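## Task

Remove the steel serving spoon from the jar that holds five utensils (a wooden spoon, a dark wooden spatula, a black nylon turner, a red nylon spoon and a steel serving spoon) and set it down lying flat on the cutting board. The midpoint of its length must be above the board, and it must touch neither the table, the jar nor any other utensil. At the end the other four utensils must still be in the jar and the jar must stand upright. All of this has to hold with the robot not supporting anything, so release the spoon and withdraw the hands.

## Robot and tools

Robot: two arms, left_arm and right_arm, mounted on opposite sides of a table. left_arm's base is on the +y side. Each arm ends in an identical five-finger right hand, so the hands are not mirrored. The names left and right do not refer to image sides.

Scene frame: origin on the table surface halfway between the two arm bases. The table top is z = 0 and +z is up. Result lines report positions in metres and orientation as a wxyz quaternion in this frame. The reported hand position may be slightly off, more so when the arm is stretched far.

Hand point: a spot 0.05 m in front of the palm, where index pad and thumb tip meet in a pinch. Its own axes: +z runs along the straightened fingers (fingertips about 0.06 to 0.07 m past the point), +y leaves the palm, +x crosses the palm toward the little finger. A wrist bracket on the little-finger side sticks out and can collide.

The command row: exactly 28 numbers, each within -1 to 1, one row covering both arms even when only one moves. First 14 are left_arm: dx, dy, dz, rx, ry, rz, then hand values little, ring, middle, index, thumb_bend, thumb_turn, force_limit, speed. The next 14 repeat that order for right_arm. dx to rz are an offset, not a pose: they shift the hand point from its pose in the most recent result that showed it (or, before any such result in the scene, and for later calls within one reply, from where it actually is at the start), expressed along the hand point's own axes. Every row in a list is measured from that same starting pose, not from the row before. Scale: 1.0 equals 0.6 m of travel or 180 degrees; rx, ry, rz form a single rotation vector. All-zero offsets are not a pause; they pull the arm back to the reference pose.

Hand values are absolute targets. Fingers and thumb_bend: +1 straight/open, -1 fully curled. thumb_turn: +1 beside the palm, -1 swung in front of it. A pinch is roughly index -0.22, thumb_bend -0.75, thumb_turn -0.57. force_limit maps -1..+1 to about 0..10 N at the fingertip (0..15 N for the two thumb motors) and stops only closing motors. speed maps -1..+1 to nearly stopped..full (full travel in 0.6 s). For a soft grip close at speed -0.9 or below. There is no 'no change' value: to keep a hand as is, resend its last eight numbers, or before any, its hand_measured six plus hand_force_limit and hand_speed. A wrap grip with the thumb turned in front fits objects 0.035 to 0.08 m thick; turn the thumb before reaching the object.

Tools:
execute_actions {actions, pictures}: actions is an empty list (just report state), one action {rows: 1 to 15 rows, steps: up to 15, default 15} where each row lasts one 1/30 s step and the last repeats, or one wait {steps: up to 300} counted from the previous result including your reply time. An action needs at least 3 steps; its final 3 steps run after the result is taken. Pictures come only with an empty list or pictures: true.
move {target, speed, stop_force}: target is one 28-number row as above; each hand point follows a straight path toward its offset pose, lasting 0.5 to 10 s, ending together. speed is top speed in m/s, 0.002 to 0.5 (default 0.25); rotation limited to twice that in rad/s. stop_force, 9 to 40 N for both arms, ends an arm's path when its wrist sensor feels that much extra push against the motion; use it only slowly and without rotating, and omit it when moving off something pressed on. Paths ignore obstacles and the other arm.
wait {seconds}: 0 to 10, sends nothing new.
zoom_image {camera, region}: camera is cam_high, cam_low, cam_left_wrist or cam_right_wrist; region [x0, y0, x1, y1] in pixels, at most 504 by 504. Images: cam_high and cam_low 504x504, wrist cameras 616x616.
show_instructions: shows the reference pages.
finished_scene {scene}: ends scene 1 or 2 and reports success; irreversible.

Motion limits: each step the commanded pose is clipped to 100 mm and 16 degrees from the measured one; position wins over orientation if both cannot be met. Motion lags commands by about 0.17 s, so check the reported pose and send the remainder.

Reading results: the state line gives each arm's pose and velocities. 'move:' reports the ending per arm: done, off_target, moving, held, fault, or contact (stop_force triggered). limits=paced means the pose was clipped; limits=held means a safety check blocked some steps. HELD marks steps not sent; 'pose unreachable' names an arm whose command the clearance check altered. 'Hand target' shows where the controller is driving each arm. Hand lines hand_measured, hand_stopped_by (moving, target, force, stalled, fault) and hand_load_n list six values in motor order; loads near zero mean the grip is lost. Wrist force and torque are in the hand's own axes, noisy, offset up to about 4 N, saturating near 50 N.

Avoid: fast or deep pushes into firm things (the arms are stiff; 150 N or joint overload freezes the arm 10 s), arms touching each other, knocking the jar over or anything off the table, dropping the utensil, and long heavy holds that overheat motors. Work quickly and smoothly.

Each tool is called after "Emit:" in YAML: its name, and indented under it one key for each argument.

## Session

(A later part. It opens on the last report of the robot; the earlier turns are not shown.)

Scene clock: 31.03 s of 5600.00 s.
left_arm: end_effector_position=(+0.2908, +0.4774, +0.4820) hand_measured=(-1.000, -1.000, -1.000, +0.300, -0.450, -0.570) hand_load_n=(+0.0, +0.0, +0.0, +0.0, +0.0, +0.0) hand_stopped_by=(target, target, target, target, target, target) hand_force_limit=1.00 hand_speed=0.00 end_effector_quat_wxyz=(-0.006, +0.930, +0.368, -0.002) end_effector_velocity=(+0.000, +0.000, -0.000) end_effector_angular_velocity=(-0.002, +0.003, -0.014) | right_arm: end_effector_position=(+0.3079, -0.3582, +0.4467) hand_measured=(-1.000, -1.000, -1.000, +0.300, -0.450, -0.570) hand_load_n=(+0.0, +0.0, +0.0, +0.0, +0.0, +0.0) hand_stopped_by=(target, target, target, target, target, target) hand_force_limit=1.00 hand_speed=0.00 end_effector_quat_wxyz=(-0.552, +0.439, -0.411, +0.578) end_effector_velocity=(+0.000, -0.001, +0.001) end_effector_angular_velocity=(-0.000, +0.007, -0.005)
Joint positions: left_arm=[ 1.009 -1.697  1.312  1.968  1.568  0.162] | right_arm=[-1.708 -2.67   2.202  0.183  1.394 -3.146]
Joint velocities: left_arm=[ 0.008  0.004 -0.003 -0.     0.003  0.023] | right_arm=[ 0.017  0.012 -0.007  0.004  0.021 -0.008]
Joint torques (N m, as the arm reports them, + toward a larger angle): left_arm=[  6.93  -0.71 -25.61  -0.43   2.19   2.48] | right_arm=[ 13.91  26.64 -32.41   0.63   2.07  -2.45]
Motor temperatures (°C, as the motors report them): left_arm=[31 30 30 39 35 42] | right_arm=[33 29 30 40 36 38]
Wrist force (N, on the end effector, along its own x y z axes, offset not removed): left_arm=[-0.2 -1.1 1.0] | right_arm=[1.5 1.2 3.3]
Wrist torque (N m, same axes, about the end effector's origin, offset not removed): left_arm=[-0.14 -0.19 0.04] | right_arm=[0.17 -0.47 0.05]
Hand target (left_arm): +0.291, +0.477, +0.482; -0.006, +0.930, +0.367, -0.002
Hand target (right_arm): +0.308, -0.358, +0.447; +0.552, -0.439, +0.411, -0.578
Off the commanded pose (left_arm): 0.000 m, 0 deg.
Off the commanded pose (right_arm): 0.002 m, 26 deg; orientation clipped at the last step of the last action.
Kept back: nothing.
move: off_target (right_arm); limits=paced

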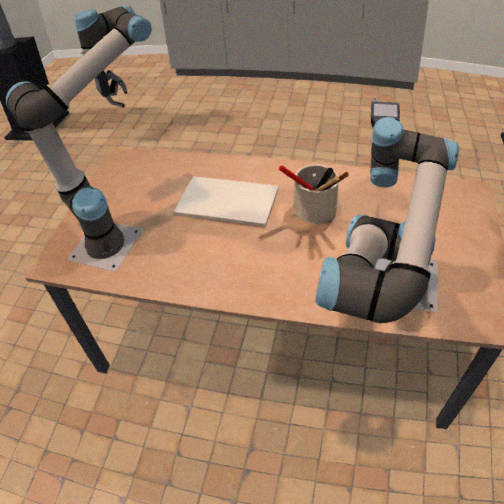

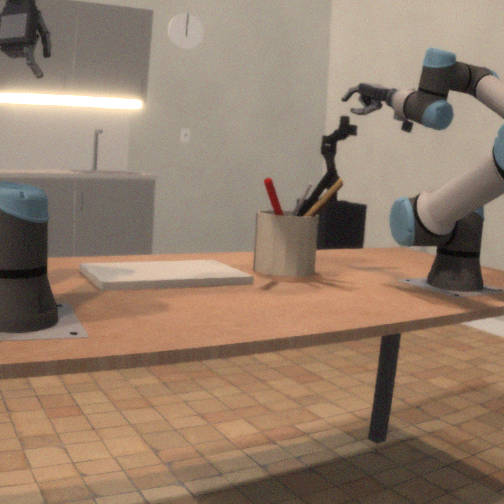

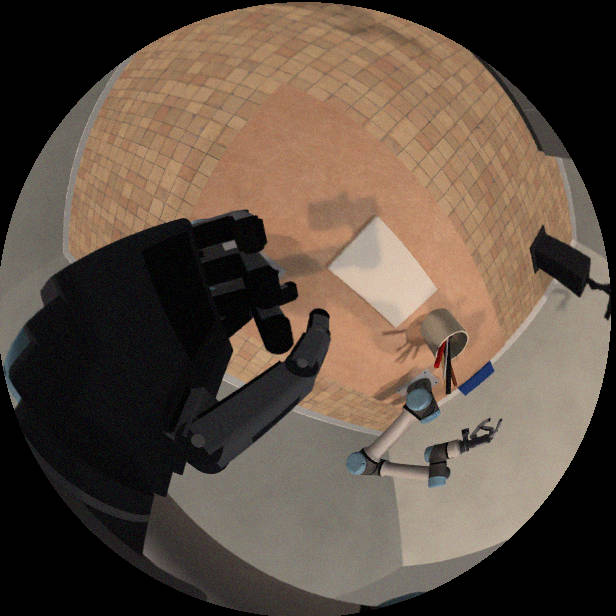

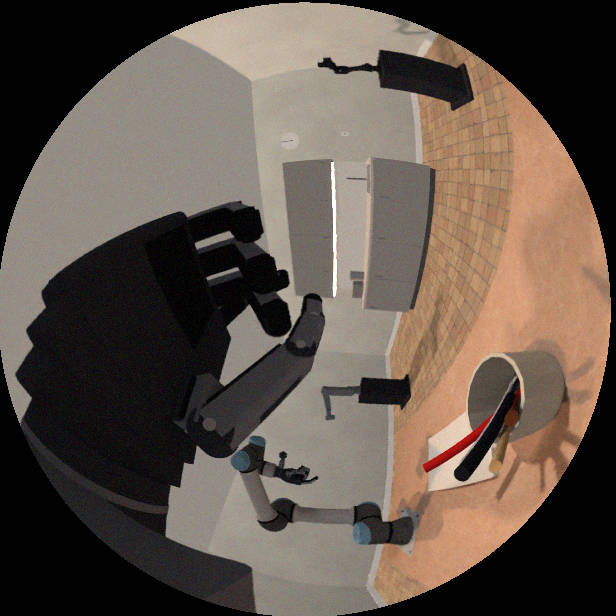

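Emit:
move:
  target: [0,0,0,0,0,-0.76,-1,-1,-1,0.3,-0.45,-0.57,1.0,0,0,0,0,0,0,0,-1,-1,-1,0.3,-0.45,-0.57,1.0,0]
  speed: 0.4

Emit:
move:
  target: [0.15,0.6,0.3,0.5,0,0,-1,-1,-1,0.3,-0.45,-0.57,1.0,0,0,0,0,0,0,0,-1,-1,-1,0.3,-0.45,-0.57,1.0,0]
  speed: 0.25

Scene clock: 34.93 s of 5600.00 s.
left_arm: end_effector_position=(+0.2911, +0.4774, +0.4819) hand_measured=(-1.000, -1.000, -1.000, +0.300, -0.450, -0.570) hand_load_n=(+0.0, +0.0, +0.0, +0.0, +0.0, +0.0) hand_stopped_by=(target, target, target, target, target, target) hand_force_limit=1.00 hand_speed=0.00 end_effector_quat_wxyz=(+0.004, -0.001, -1.000, -0.004) end_effector_velocity=(+0.000, -0.000, +0.000) end_effector_angular_velocity=(+0.001, -0.003, +0.015) | right_arm: end_effector_position=(+0.3079, -0.3582, +0.4467) hand_measured=(-1.000, -1.000, -1.000, +0.300, -0.450, -0.570) hand_load_n=(+0.0, +0.0, +0.0, +0.0, +0.0, +0.0) hand_stopped_by=(target, target, target, target, target, target) hand_force_limit=1.00 hand_speed=0.00 end_effector_quat_wxyz=(-0.552, +0.439, -0.411, +0.578) end_effector_velocity=(+0.000, -0.000, +0.000) end_effector_angular_velocity=(-0.000, -0.000, -0.000)
Joint positions: left_arm=[ 0.607 -1.621  1.245  1.957  1.575 -2.626] | right_arm=[-1.706 -2.669  2.202  0.182  1.397 -3.146]
Joint velocities: left_arm=[ 0.     0.002 -0.002 -0.001 -0.003 -0.015] | right_arm=[-0.001 -0.    -0.    -0.    -0.    -0.   ]
Joint torques (N m, as the arm reports them, + toward a larger angle): left_arm=[  6.86  -5.34 -25.65  -0.39  -2.02  -2.17] | right_arm=[ 13.86   7.37 -11.4   -4.94  -1.67   2.5 ]
Motor temperatures (°C, as the motors report them): left_arm=[31 30 30 39 35 42] | right_arm=[33 29 30 40 36 38]
Wrist force (N, on the end effector, along its own x y z axes, offset not removed): left_arm=[1.2 -1.2 0.6] | right_arm=[0.6 3.3 1.7]
Wrist torque (N m, same axes, about the end effector's origin, offset not removed): left_arm=[-0.14 -0.45 0.14] | right_arm=[0.57 -0.31 0.17]
Hand target (left_arm): +0.291, +0.477, +0.482; -0.004, +0.000, +1.000, +0.004
Hand target (right_arm): +0.308, -0.358, +0.447; +0.552, -0.439, +0.411, -0.578
Off the commanded pose (left_arm): 0.000 m, 0 deg.
Off the commanded pose (right_arm): 0.000 m, 0 deg.
Kept back: nothing.
move: done

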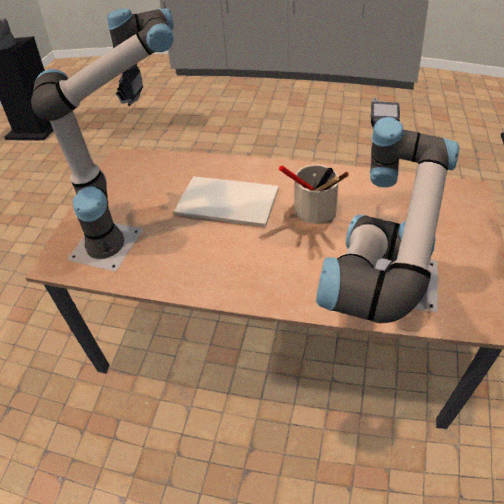

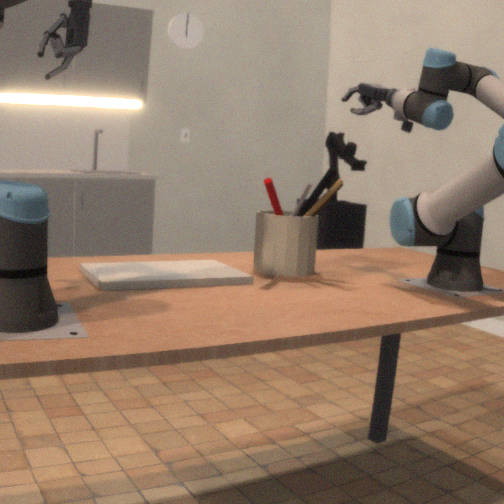

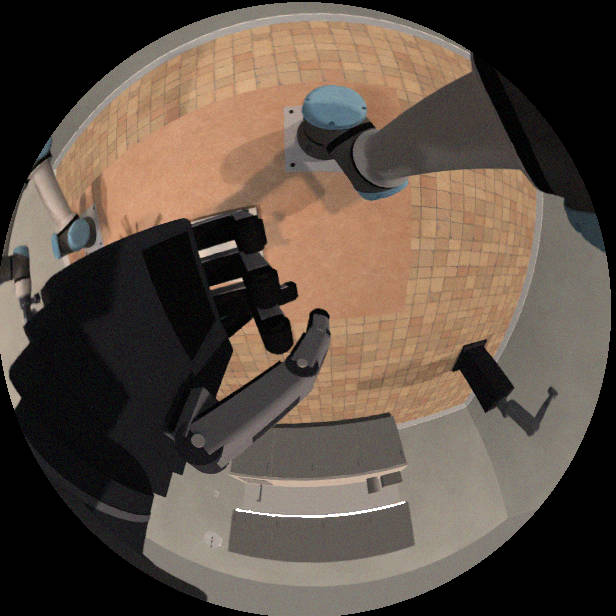

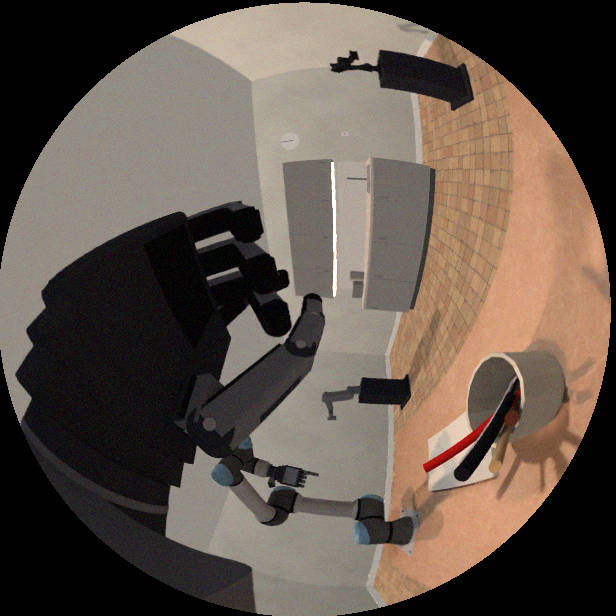

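Scene clock: 40.27 s of 5600.00 s.
left_arm: end_effector_position=(+0.2166, +0.7553, +0.3407) hand_measured=(-1.000, -1.000, -1.000, +0.300, -0.450, -0.570) hand_load_n=(+0.0, +0.0, +0.0, +0.0, +0.0, +0.0) hand_stopped_by=(target, target, target, target, target, target) hand_force_limit=1.00 hand_speed=0.00 end_effector_quat_wxyz=(-0.001, +0.072, -0.903, +0.424) end_effector_velocity=(+0.000, -0.000, +0.000) end_effector_angular_velocity=(-0.000, -0.001, -0.001) | right_arm: end_effector_position=(+0.3079, -0.3582, +0.4467) hand_measured=(-1.000, -1.000, -1.000, +0.300, -0.450, -0.570) hand_load_n=(+0.0, +0.0, +0.0, +0.0, +0.0, +0.0) hand_stopped_by=(target, target, target, target, target, target) hand_force_limit=1.00 hand_speed=0.00 end_effector_quat_wxyz=(-0.552, +0.439, -0.411, +0.578) end_effector_velocity=(+0.000, -0.000, -0.000) end_effector_angular_velocity=(+0.001, +0.001, -0.001)
Joint positions: left_arm=[ 2.454 -1.456  1.706  1.983  2.193 -0.72 ] | right_arm=[-1.706 -2.669  2.202  0.182  1.397 -3.146]
Joint velocities: left_arm=[-0.001 -0.     0.     0.     0.     0.001] | right_arm=[-0.001  0.     0.     0.     0.     0.001]
Joint torques (N m, as the arm reports them, + toward a larger angle): left_arm=[ -7.82 -32.45 -17.43   3.19   0.28  -2.12] | right_arm=[ 13.43   7.8  -11.13  -4.77  -1.48   2.42]
Motor temperatures (°C, as the motors report them): left_arm=[31 30 30 39 35 42] | right_arm=[33 29 30 40 36 38]
Wrist force (N, on the end effector, along its own x y z axes, offset not removed): left_arm=[-1.1 0.0 1.1] | right_arm=[1.5 2.6 2.0]
Wrist torque (N m, same axes, about the end effector's origin, offset not removed): left_arm=[-0.02 -0.03 0.04] | right_arm=[0.34 -0.38 0.14]
Hand target (left_arm): +0.217, +0.755, +0.341; +0.001, -0.072, +0.903, -0.424
Hand target (right_arm): +0.308, -0.358, +0.447; +0.552, -0.439, +0.411, -0.578
Off the commanded pose (left_arm): 0.092 m, 40 deg; orientation clipped at the last step of the last action.
Off the commanded pose (right_arm): 0.000 m, 0 deg.
Kept back: nothing.
move: held (left_arm); limits=paced,held; held on 14 of 160 steps (left_arm), including the last (left_arm)
pose unreachable (left arm): on one or more control steps of this call this arm could not follow its commanded pose, so it was not sent that pose on those steps. On the call's last step it was still not sent that pose. It may still have moved: this result reports where it is.
cause: the commanded pose would bring two parts of the arm too close to each other (joints 4 (wrist 1) to 6 (wrist 3) lie between them).

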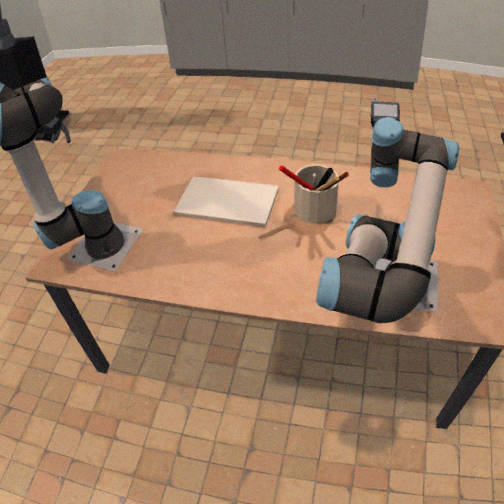

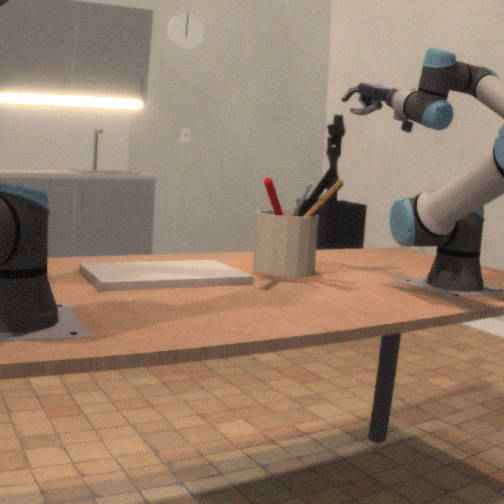

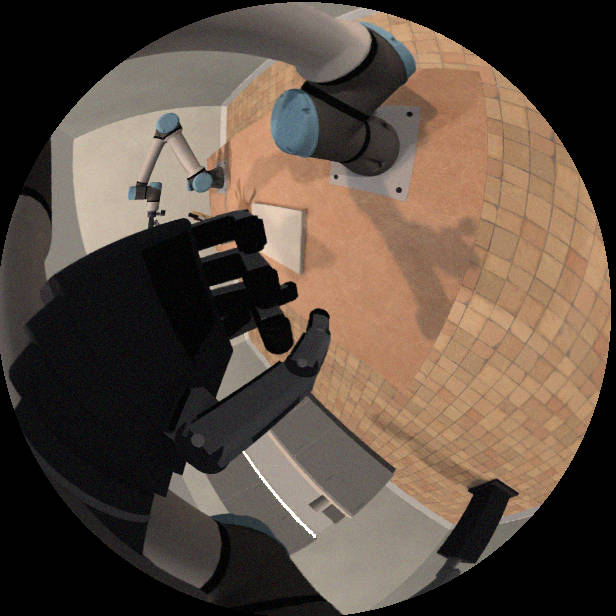

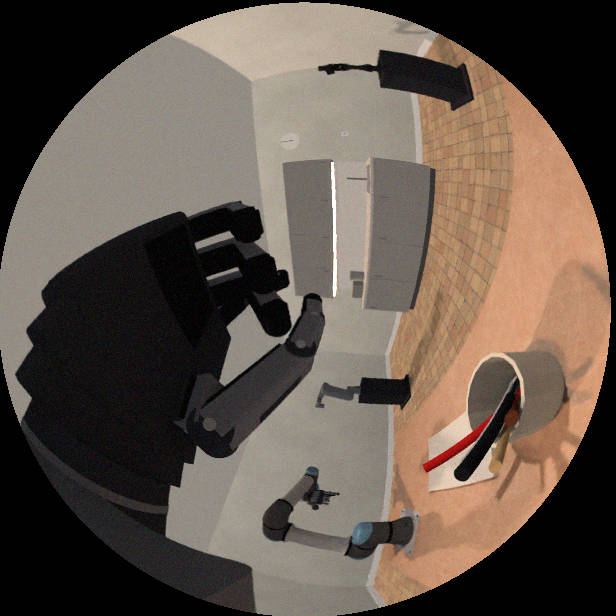

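Emit:
move:
  target: [0.087,-0.71,0.71,0,0,0,-1,-1,-1,0.3,-0.45,-0.57,1.0,0,0,0,0,0,0,0,-1,-1,-1,0.3,-0.45,-0.57,1.0,0]
  speed: 0.2

Emit:
move:
  target: [0,0,0,0.22,0,0,-1,-1,-1,0.3,-0.45,-0.57,1.0,0,0,0,0,0,0,0,-1,-1,-1,0.3,-0.45,-0.57,1.0,0]
  speed: 0.15

Scene clock: 43.83 s of 5600.00 s.
left_arm: end_effector_position=(+0.2168, +0.7508, +0.3413) hand_measured=(-1.000, -1.000, -1.000, +0.300, -0.450, -0.570) hand_load_n=(+0.0, +0.0, +0.0, +0.0, +0.0, +0.0) hand_stopped_by=(target, target, target, target, target, target) hand_force_limit=1.00 hand_speed=0.00 end_effector_quat_wxyz=(-0.001, +0.071, -0.903, +0.424) end_effector_velocity=(-0.000, -0.000, +0.001) end_effector_angular_velocity=(+0.000, -0.001, +0.002) | right_arm: end_effector_position=(+0.3079, -0.3582, +0.4467) hand_measured=(-1.000, -1.000, -1.000, +0.300, -0.450, -0.570) hand_load_n=(+0.0, +0.0, +0.0, +0.0, +0.0, +0.0) hand_stopped_by=(target, target, target, target, target, target) hand_force_limit=1.00 hand_speed=0.00 end_effector_quat_wxyz=(-0.552, +0.439, -0.411, +0.578) end_effector_velocity=(-0.000, -0.000, +0.000) end_effector_angular_velocity=(+0.001, -0.000, -0.001)
Joint positions: left_arm=[ 2.444 -1.466  1.714  1.979  2.199 -0.729] | right_arm=[-1.706 -2.669  2.202  0.182  1.397 -3.146]
Joint velocities: left_arm=[ 0.001 -0.002  0.     0.     0.001 -0.001] | right_arm=[-0.001 -0.001  0.     0.     0.     0.001]
Joint torques (N m, as the arm reports them, + toward a larger angle): left_arm=[  7.32 -12.24 -25.7    4.76  -1.35   2.34] | right_arm=[ 13.87   7.19 -11.32  -4.71  -1.65   2.37]
Motor temperatures (°C, as the motors report them): left_arm=[31 30 30 39 35 42] | right_arm=[33 29 30 40 36 38]
Wrist force (N, on the end effector, along its own x y z axes, offset not removed): left_arm=[-0.2 -1.4 1.0] | right_arm=[2.3 1.0 4.1]
Wrist torque (N m, same axes, about the end effector's origin, offset not removed): left_arm=[-0.19 -0.23 0.08] | right_arm=[0.11 -0.61 0.22]
Hand target (left_arm): +0.217, +0.751, +0.341; +0.001, -0.071, +0.903, -0.424
Hand target (right_arm): +0.308, -0.358, +0.447; +0.552, -0.439, +0.411, -0.578
Off the commanded pose (left_arm): 0.600 m, 0 deg; position clipped at the last step of the last action.
Off the commanded pose (right_arm): 0.000 m, 0 deg.
Kept back: nothing.
move: held (left_arm); limits=paced,held; held on 89 of 100 steps (left_arm), including the last (left_arm)
pose unreachable (left arm): on one or more control steps of this call this arm could not follow its commanded pose, so it was not sent that pose on those steps. On the call's last step it was still not sent that pose. It may still have moved: this result reports where it is.
cause: the commanded pose would bring two parts of the arm too close to each other (joints 4 (wrist 1) to 6 (wrist 3) lie between them).

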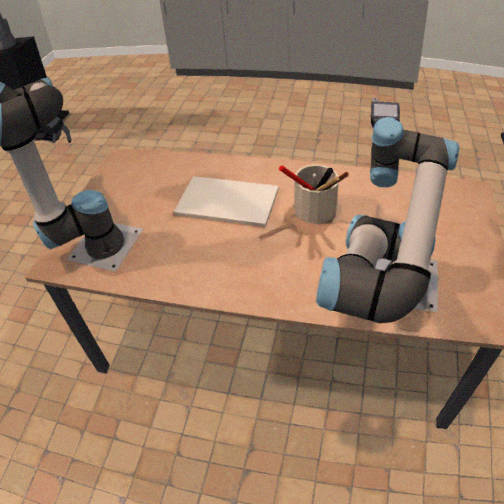

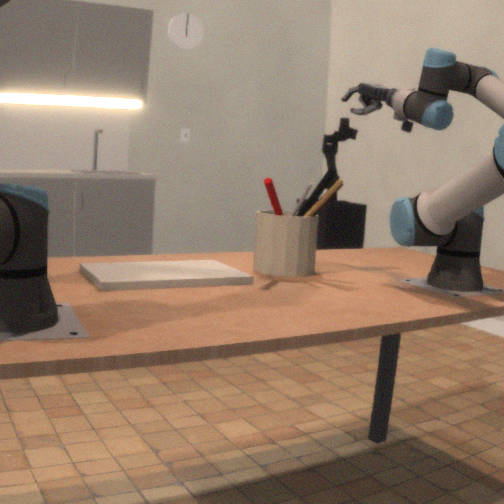

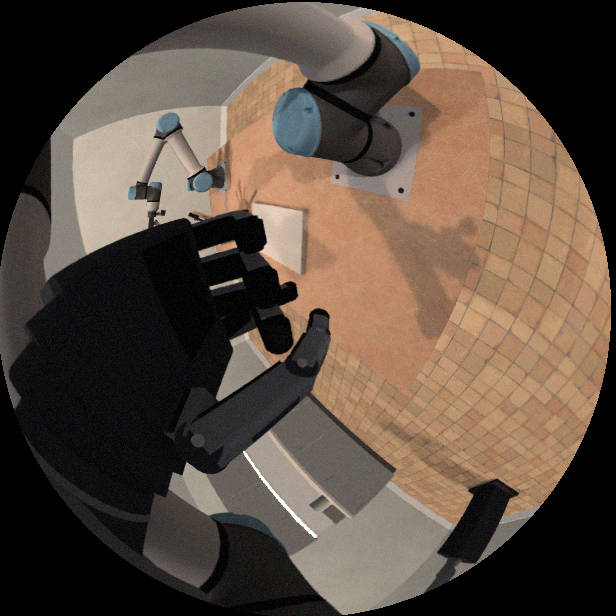

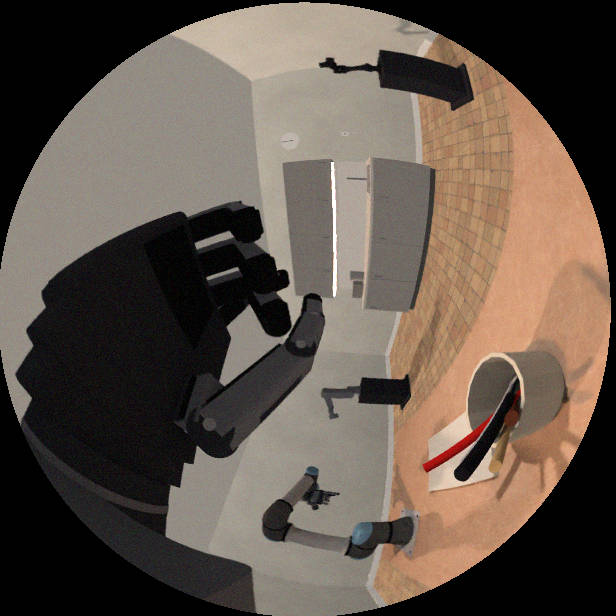

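Scene clock: 46.63 s of 5600.00 s.
left_arm: end_effector_position=(+0.2168, +0.7509, +0.3412) hand_measured=(-1.000, -1.000, -1.000, +0.300, -0.450, -0.570) hand_load_n=(+0.0, +0.0, +0.0, +0.0, +0.0, +0.0) hand_stopped_by=(target, target, target, target, target, target) hand_force_limit=1.00 hand_speed=0.00 end_effector_quat_wxyz=(-0.001, +0.071, -0.902, +0.425) end_effector_velocity=(+0.000, +0.000, -0.000) end_effector_angular_velocity=(-0.000, -0.001, +0.001) | right_arm: end_effector_position=(+0.3079, -0.3582, +0.4467) hand_measured=(-1.000, -1.000, -1.000, +0.300, -0.450, -0.570) hand_load_n=(+0.0, +0.0, +0.0, +0.0, +0.0, +0.0) hand_stopped_by=(target, target, target, target, target, target) hand_force_limit=1.00 hand_speed=0.00 end_effector_quat_wxyz=(-0.552, +0.439, -0.411, +0.578) end_effector_velocity=(-0.000, -0.000, -0.000) end_effector_angular_velocity=(-0.002, -0.000, -0.001)
Joint positions: left_arm=[ 2.446 -1.465  1.715  1.98   2.2   -0.726] | right_arm=[-1.706 -2.669  2.202  0.182  1.397 -3.146]
Joint velocities: left_arm=[ 0.001  0.001 -0.    -0.     0.     0.001] | right_arm=[ 0.     0.    -0.    -0.     0.001 -0.002]
Joint torques (N m, as the arm reports them, + toward a larger angle): left_arm=[ -7.13 -30.07 -24.85   2.33   0.62  -2.18] | right_arm=[ 14.2    7.46 -12.47  -4.57  -1.7    2.39]
Motor temperatures (°C, as the motors report them): left_arm=[31 30 30 39 35 42] | right_arm=[33 29 30 40 36 38]
Wrist force (N, on the end effector, along its own x y z axes, offset not removed): left_arm=[1.2 -1.3 0.5] | right_arm=[0.4 0.3 2.2]
Wrist torque (N m, same axes, about the end effector's origin, offset not removed): left_arm=[-0.18 -0.50 0.11] | right_arm=[0.08 -0.27 -0.03]
Hand target (left_arm): +0.217, +0.751, +0.341; +0.001, -0.071, +0.902, -0.425
Hand target (right_arm): +0.308, -0.358, +0.447; +0.552, -0.439, +0.411, -0.578
Off the commanded pose (left_arm): 0.000 m, 39 deg; orientation clipped at the last step of the last action.
Off the commanded pose (right_arm): 0.000 m, 0 deg.
Kept back: nothing.
move: held (left_arm); limits=paced,held; held on 70 of 77 steps (left_arm), including the last (left_arm)
pose unreachable (left arm): on one or more control steps of this call this arm could not follow its commanded pose, so it was not sent that pose on those steps. On the call's last step it was still not sent that pose. It may still have moved: this result reports where it is.
cause: the commanded pose would bring two parts of the arm too close to each other (joints 4 (wrist 1) to 6 (wrist 3) lie between them).

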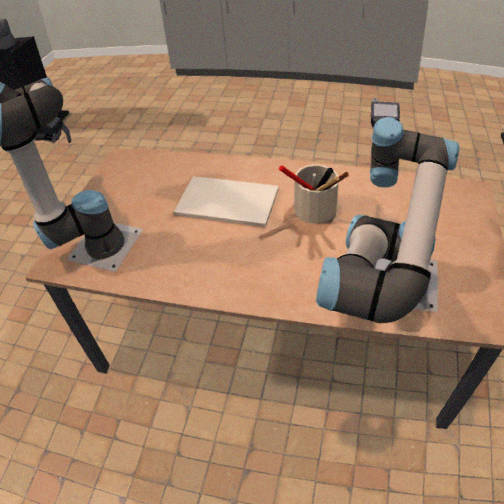

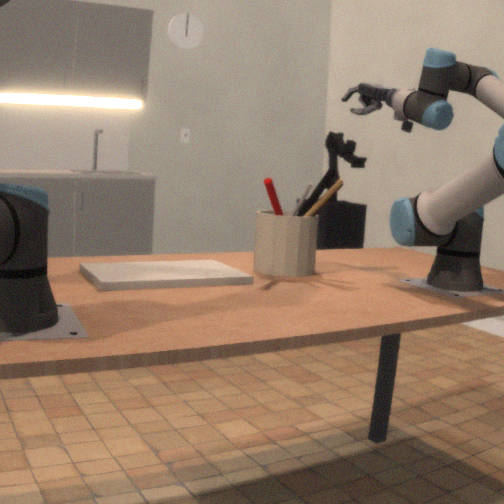

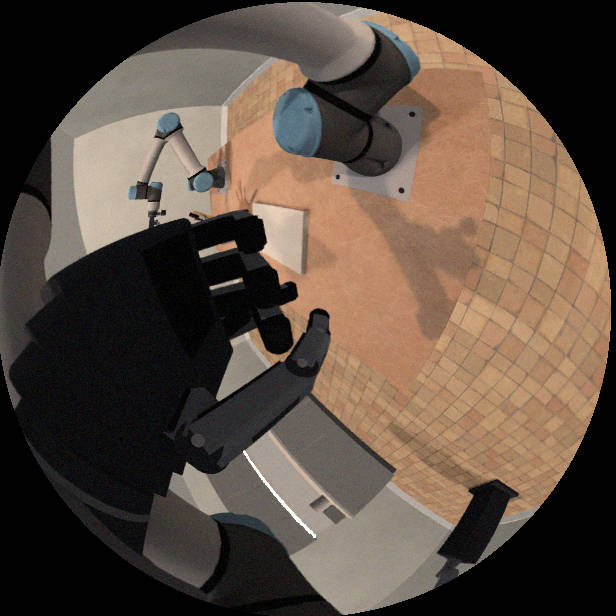

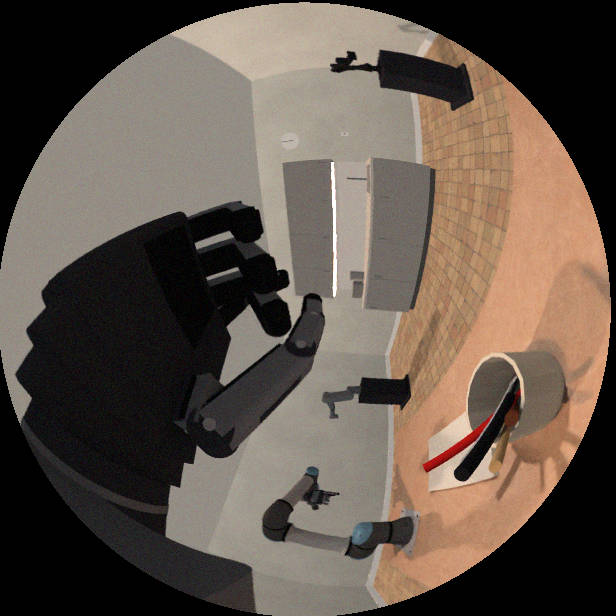

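Emit:
move:
  target: [-0.35,0,0,-0.28,0,0,-1,-1,-1,0.3,-0.45,-0.57,1.0,0,0,0,0,0,0,0,-1,-1,-1,0.3,-0.45,-0.57,1.0,0]
  speed: 0.2

Emit:
move:
  target: [0.1,-0.9,0.2,0,0,0,-1,-1,-1,0.3,-0.45,-0.57,1.0,0,0,0,0,0,0,0,-1,-1,-1,0.3,-0.45,-0.57,1.0,0]
  speed: 0.2

Emit:
move:
  target: [0,0,0,0.5,0,0,-1,-1,-1,0.3,-0.45,-0.57,1.0,0,0,0,0,0,0,0,-1,-1,-1,0.3,-0.45,-0.57,1.0,0]
  speed: 0.2

Scene clock: 52.37 s of 5600.00 s.
left_arm: end_effector_position=(+0.4247, +0.7785, +0.3289) hand_measured=(-1.000, -1.000, -1.000, +0.300, -0.450, -0.570) hand_load_n=(+0.0, +0.0, +0.0, +0.0, +0.0, +0.0) hand_stopped_by=(target, target, target, target, target, target) hand_force_limit=1.00 hand_speed=0.00 end_effector_quat_wxyz=(+0.029, +0.065, -0.997, +0.002) end_effector_velocity=(+0.001, +0.000, -0.001) end_effector_angular_velocity=(+0.015, +0.003, +0.003) | right_arm: end_effector_position=(+0.3079, -0.3582, +0.4467) hand_measured=(-1.000, -1.000, -1.000, +0.300, -0.450, -0.570) hand_load_n=(+0.0, +0.0, +0.0, +0.0, +0.0, +0.0) hand_stopped_by=(target, target, target, target, target, target) hand_force_limit=1.00 hand_speed=0.00 end_effector_quat_wxyz=(-0.552, +0.439, -0.411, +0.578) end_effector_velocity=(-0.000, -0.000, +0.000) end_effector_angular_velocity=(-0.000, -0.000, -0.000)
Joint positions: left_arm=[ 1.718 -1.321  1.32   1.63   1.575 -1.647] | right_arm=[-1.706 -2.669  2.202  0.182  1.397 -3.146]
Joint velocities: left_arm=[-0.009  0.002  0.002 -0.002 -0.015 -0.013] | right_arm=[-0.    -0.001  0.    -0.     0.    -0.   ]
Joint torques (N m, as the arm reports them, + toward a larger angle): left_arm=[ -8.35 -20.42 -12.88  -0.27  -2.22  -2.23] | right_arm=[ 14.03   8.12 -11.95  -4.47  -1.71   2.39]
Motor temperatures (°C, as the motors report them): left_arm=[31 30 30 39 35 42] | right_arm=[33 29 30 40 36 38]
Wrist force (N, on the end effector, along its own x y z axes, offset not removed): left_arm=[0.1 -1.2 -0.3] | right_arm=[0.0 1.9 2.3]
Wrist torque (N m, same axes, about the end effector's origin, offset not removed): left_arm=[-0.11 -0.30 0.10] | right_arm=[0.36 -0.25 0.00]
Hand target (left_arm): +0.425, +0.779, +0.329; -0.029, -0.065, +0.997, -0.001
Hand target (right_arm): +0.308, -0.358, +0.447; +0.552, -0.439, +0.411, -0.578
Off the commanded pose (left_arm): 0.000 m, 0 deg.
Off the commanded pose (right_arm): 0.000 m, 0 deg.
Kept back: nothing.
move: done; limits=paced

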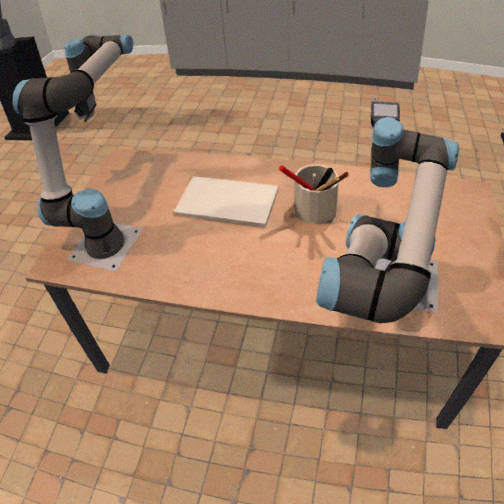

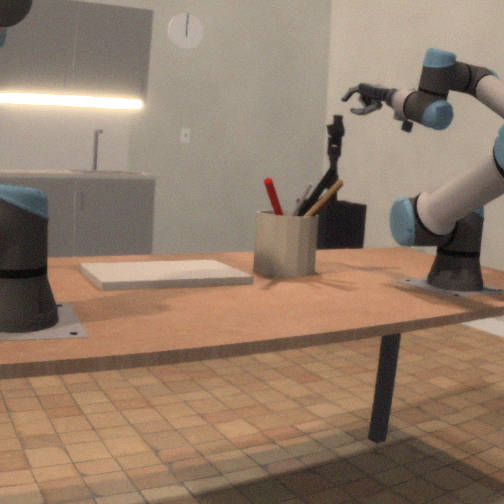

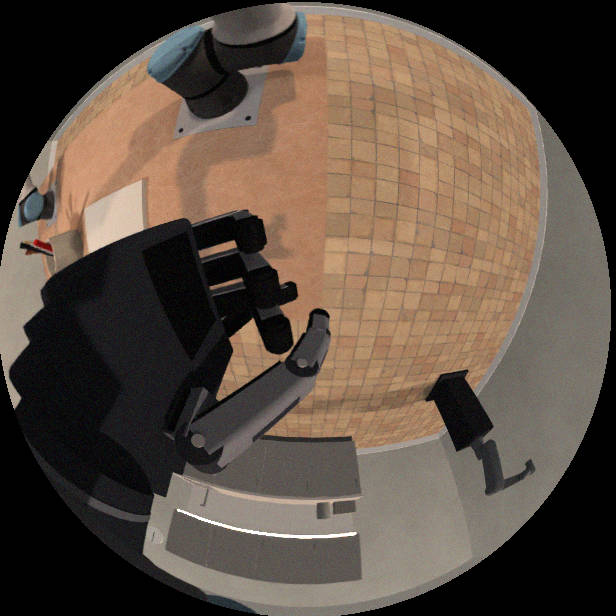

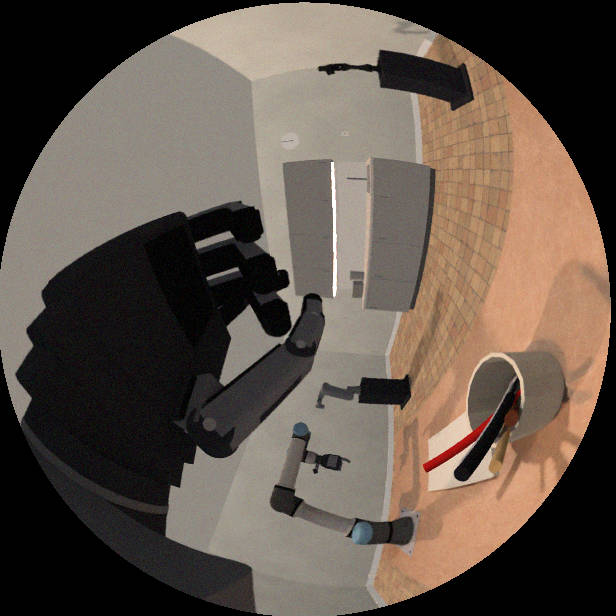

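Scene clock: 55.83 s of 5600.00 s.
left_arm: end_effector_position=(+0.4288, +0.2343, +0.2132) hand_measured=(-1.000, -1.000, -1.000, +0.300, -0.450, -0.570) hand_load_n=(+0.0, +0.0, +0.0, +0.0, +0.0, +0.0) hand_stopped_by=(target, target, target, target, target, target) hand_force_limit=1.00 hand_speed=0.00 end_effector_quat_wxyz=(+0.029, +0.065, -0.997, +0.003) end_effector_velocity=(+0.000, -0.003, -0.000) end_effector_angular_velocity=(+0.001, +0.001, -0.000) | right_arm: end_effector_position=(+0.3079, -0.3582, +0.4467) hand_measured=(-1.000, -1.000, -1.000, +0.300, -0.450, -0.570) hand_load_n=(+0.0, +0.0, +0.0, +0.0, +0.0, +0.0) hand_stopped_by=(target, target, target, target, target, target) hand_force_limit=1.00 hand_speed=0.00 end_effector_quat_wxyz=(-0.552, +0.439, -0.411, +0.578) end_effector_velocity=(+0.000, -0.000, -0.000) end_effector_angular_velocity=(-0.001, +0.000, -0.001)
Joint positions: left_arm=[ 0.643 -0.948  1.063  1.477  1.626 -2.722] | right_arm=[-1.706 -2.669  2.202  0.182  1.397 -3.146]
Joint velocities: left_arm=[-0.002  0.007 -0.01   0.004  0.    -0.002] | right_arm=[ 0.     0.     0.    -0.     0.001 -0.001]
Joint torques (N m, as the arm reports them, + toward a larger angle): left_arm=[ -6.85 -34.51 -26.01   4.32   2.4   -2.05] | right_arm=[ 13.43   7.29 -12.1   -4.57  -1.72   2.49]
Motor temperatures (°C, as the motors report them): left_arm=[31 30 30 39 35 42] | right_arm=[33 29 30 40 36 38]
Wrist force (N, on the end effector, along its own x y z axes, offset not removed): left_arm=[-0.4 -1.6 0.6] | right_arm=[0.6 3.1 2.2]
Wrist torque (N m, same axes, about the end effector's origin, offset not removed): left_arm=[-0.20 -0.21 0.00] | right_arm=[0.53 -0.35 0.16]
Hand target (left_arm): +0.429, +0.234, +0.213; -0.029, -0.065, +0.997, -0.003
Hand target (right_arm): +0.308, -0.358, +0.447; +0.552, -0.439, +0.411, -0.578
Off the commanded pose (left_arm): 0.001 m, 0 deg.
Off the commanded pose (right_arm): 0.000 m, 0 deg.
Kept back: nothing.
move: done

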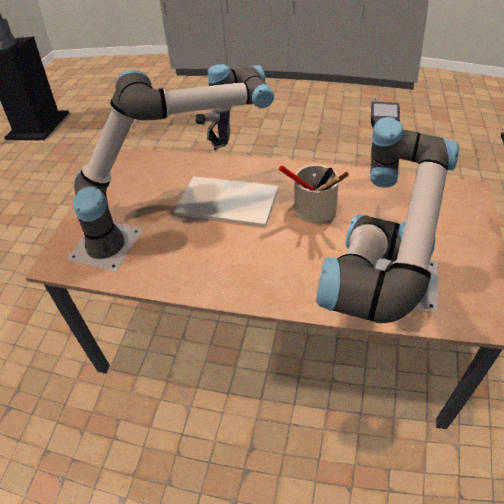

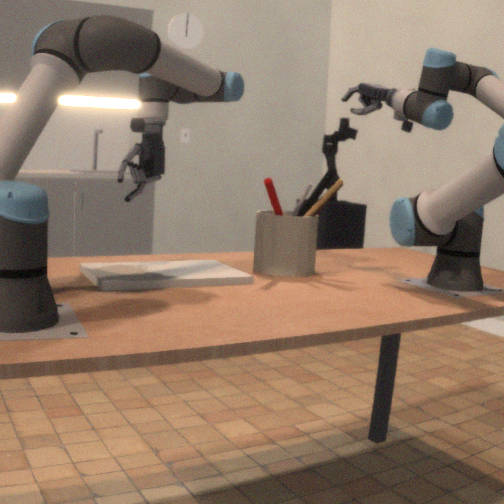

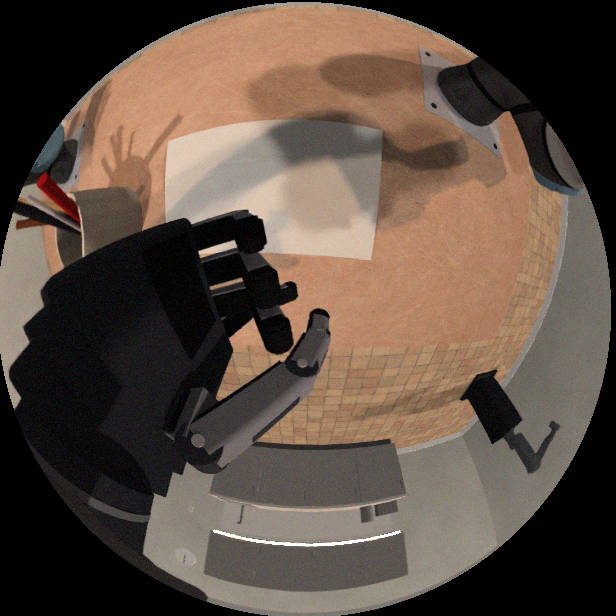

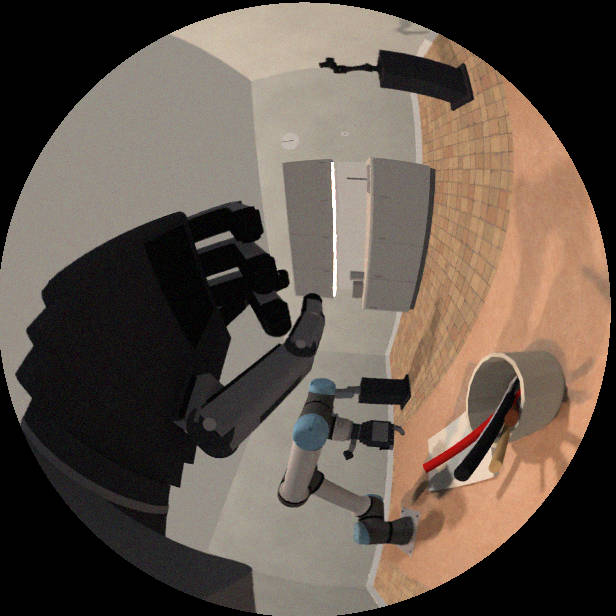

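Scene clock: 60.40 s of 5600.00 s.
left_arm: end_effector_position=(+0.4288, +0.2343, +0.2136) hand_measured=(-1.000, -1.000, -1.000, +0.300, -0.450, -0.570) hand_load_n=(+0.0, +0.0, +0.0, +0.0, +0.0, +0.0) hand_stopped_by=(target, target, target, target, target, target) hand_force_limit=1.00 hand_speed=0.00 end_effector_quat_wxyz=(+0.026, -0.067, +0.704, -0.707) end_effector_velocity=(+0.000, -0.001, -0.001) end_effector_angular_velocity=(-0.016, -0.001, +0.002) | right_arm: end_effector_position=(+0.3079, -0.3582, +0.4467) hand_measured=(-1.000, -1.000, -1.000, +0.300, -0.450, -0.570) hand_load_n=(+0.0, +0.0, +0.0, +0.0, +0.0, +0.0) hand_stopped_by=(target, target, target, target, target, target) hand_force_limit=1.00 hand_speed=0.00 end_effector_quat_wxyz=(-0.552, +0.439, -0.411, +0.578) end_effector_velocity=(-0.000, +0.000, +0.000) end_effector_angular_velocity=(+0.000, +0.000, +0.000)
Joint positions: left_arm=[ 1.038 -1.578  2.151 -0.573  2.383 -3.2  ] | right_arm=[-1.706 -2.669  2.202  0.182  1.397 -3.146]
Joint velocities: left_arm=[ 0.     0.001  0.013 -0.037 -0.002 -0.017] | right_arm=[ 0.002  0.001 -0.     0.     0.001 -0.   ]
Joint torques (N m, as the arm reports them, + toward a larger angle): left_arm=[  7.37 -30.97 -13.9   -3.41  -2.09  -2.35] | right_arm=[ 14.23   7.42 -12.1   -4.73  -1.77   2.45]
Motor temperatures (°C, as the motors report them): left_arm=[31 30 30 39 35 42] | right_arm=[33 29 30 40 36 38]
Wrist force (N, on the end effector, along its own x y z axes, offset not removed): left_arm=[0.2 -1.4 1.2] | right_arm=[-0.2 2.6 0.3]
Wrist torque (N m, same axes, about the end effector's origin, offset not removed): left_arm=[-0.25 -0.32 0.08] | right_arm=[0.54 -0.13 0.02]
Hand target (left_arm): +0.429, +0.234, +0.214; +0.026, -0.067, +0.703, -0.708
Hand target (right_arm): +0.308, -0.358, +0.447; +0.552, -0.439, +0.411, -0.578
Off the commanded pose (left_arm): 0.000 m, 0 deg.
Off the commanded pose (right_arm): 0.000 m, 0 deg.
Kept back: nothing.
move: done

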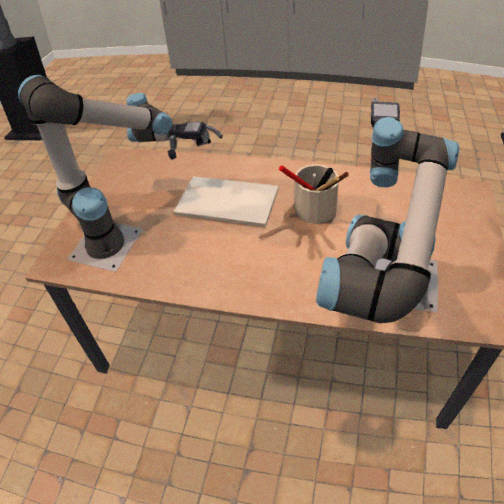

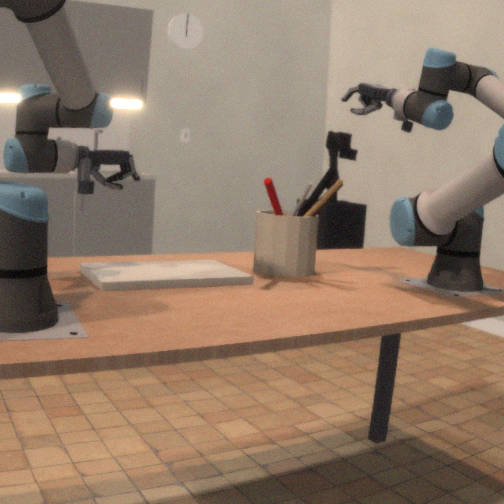

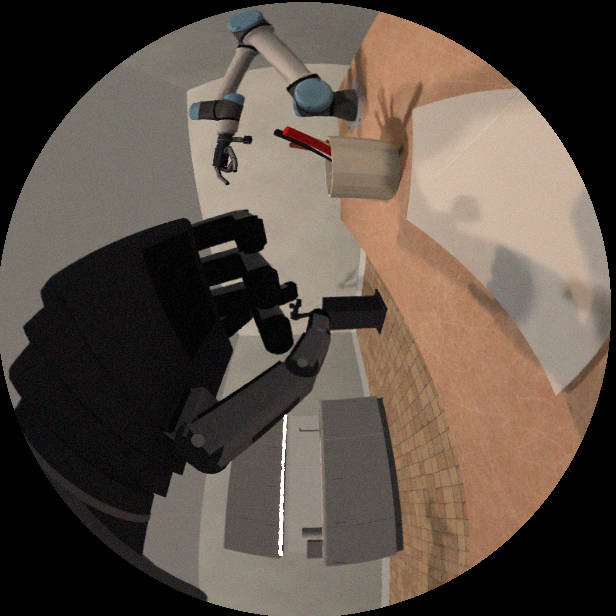

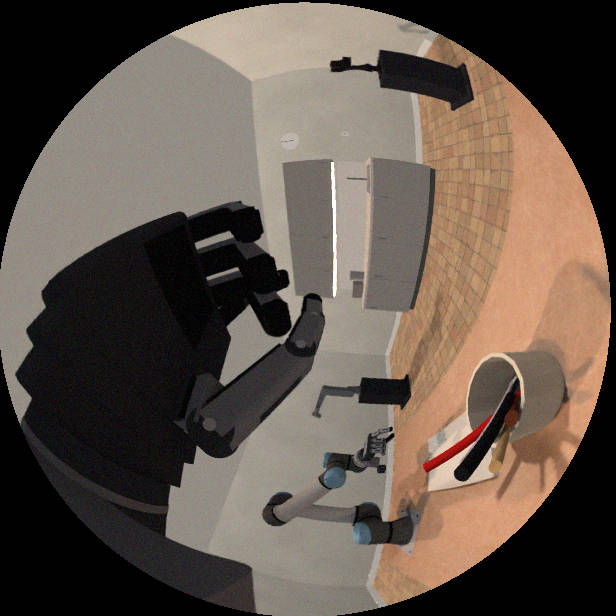

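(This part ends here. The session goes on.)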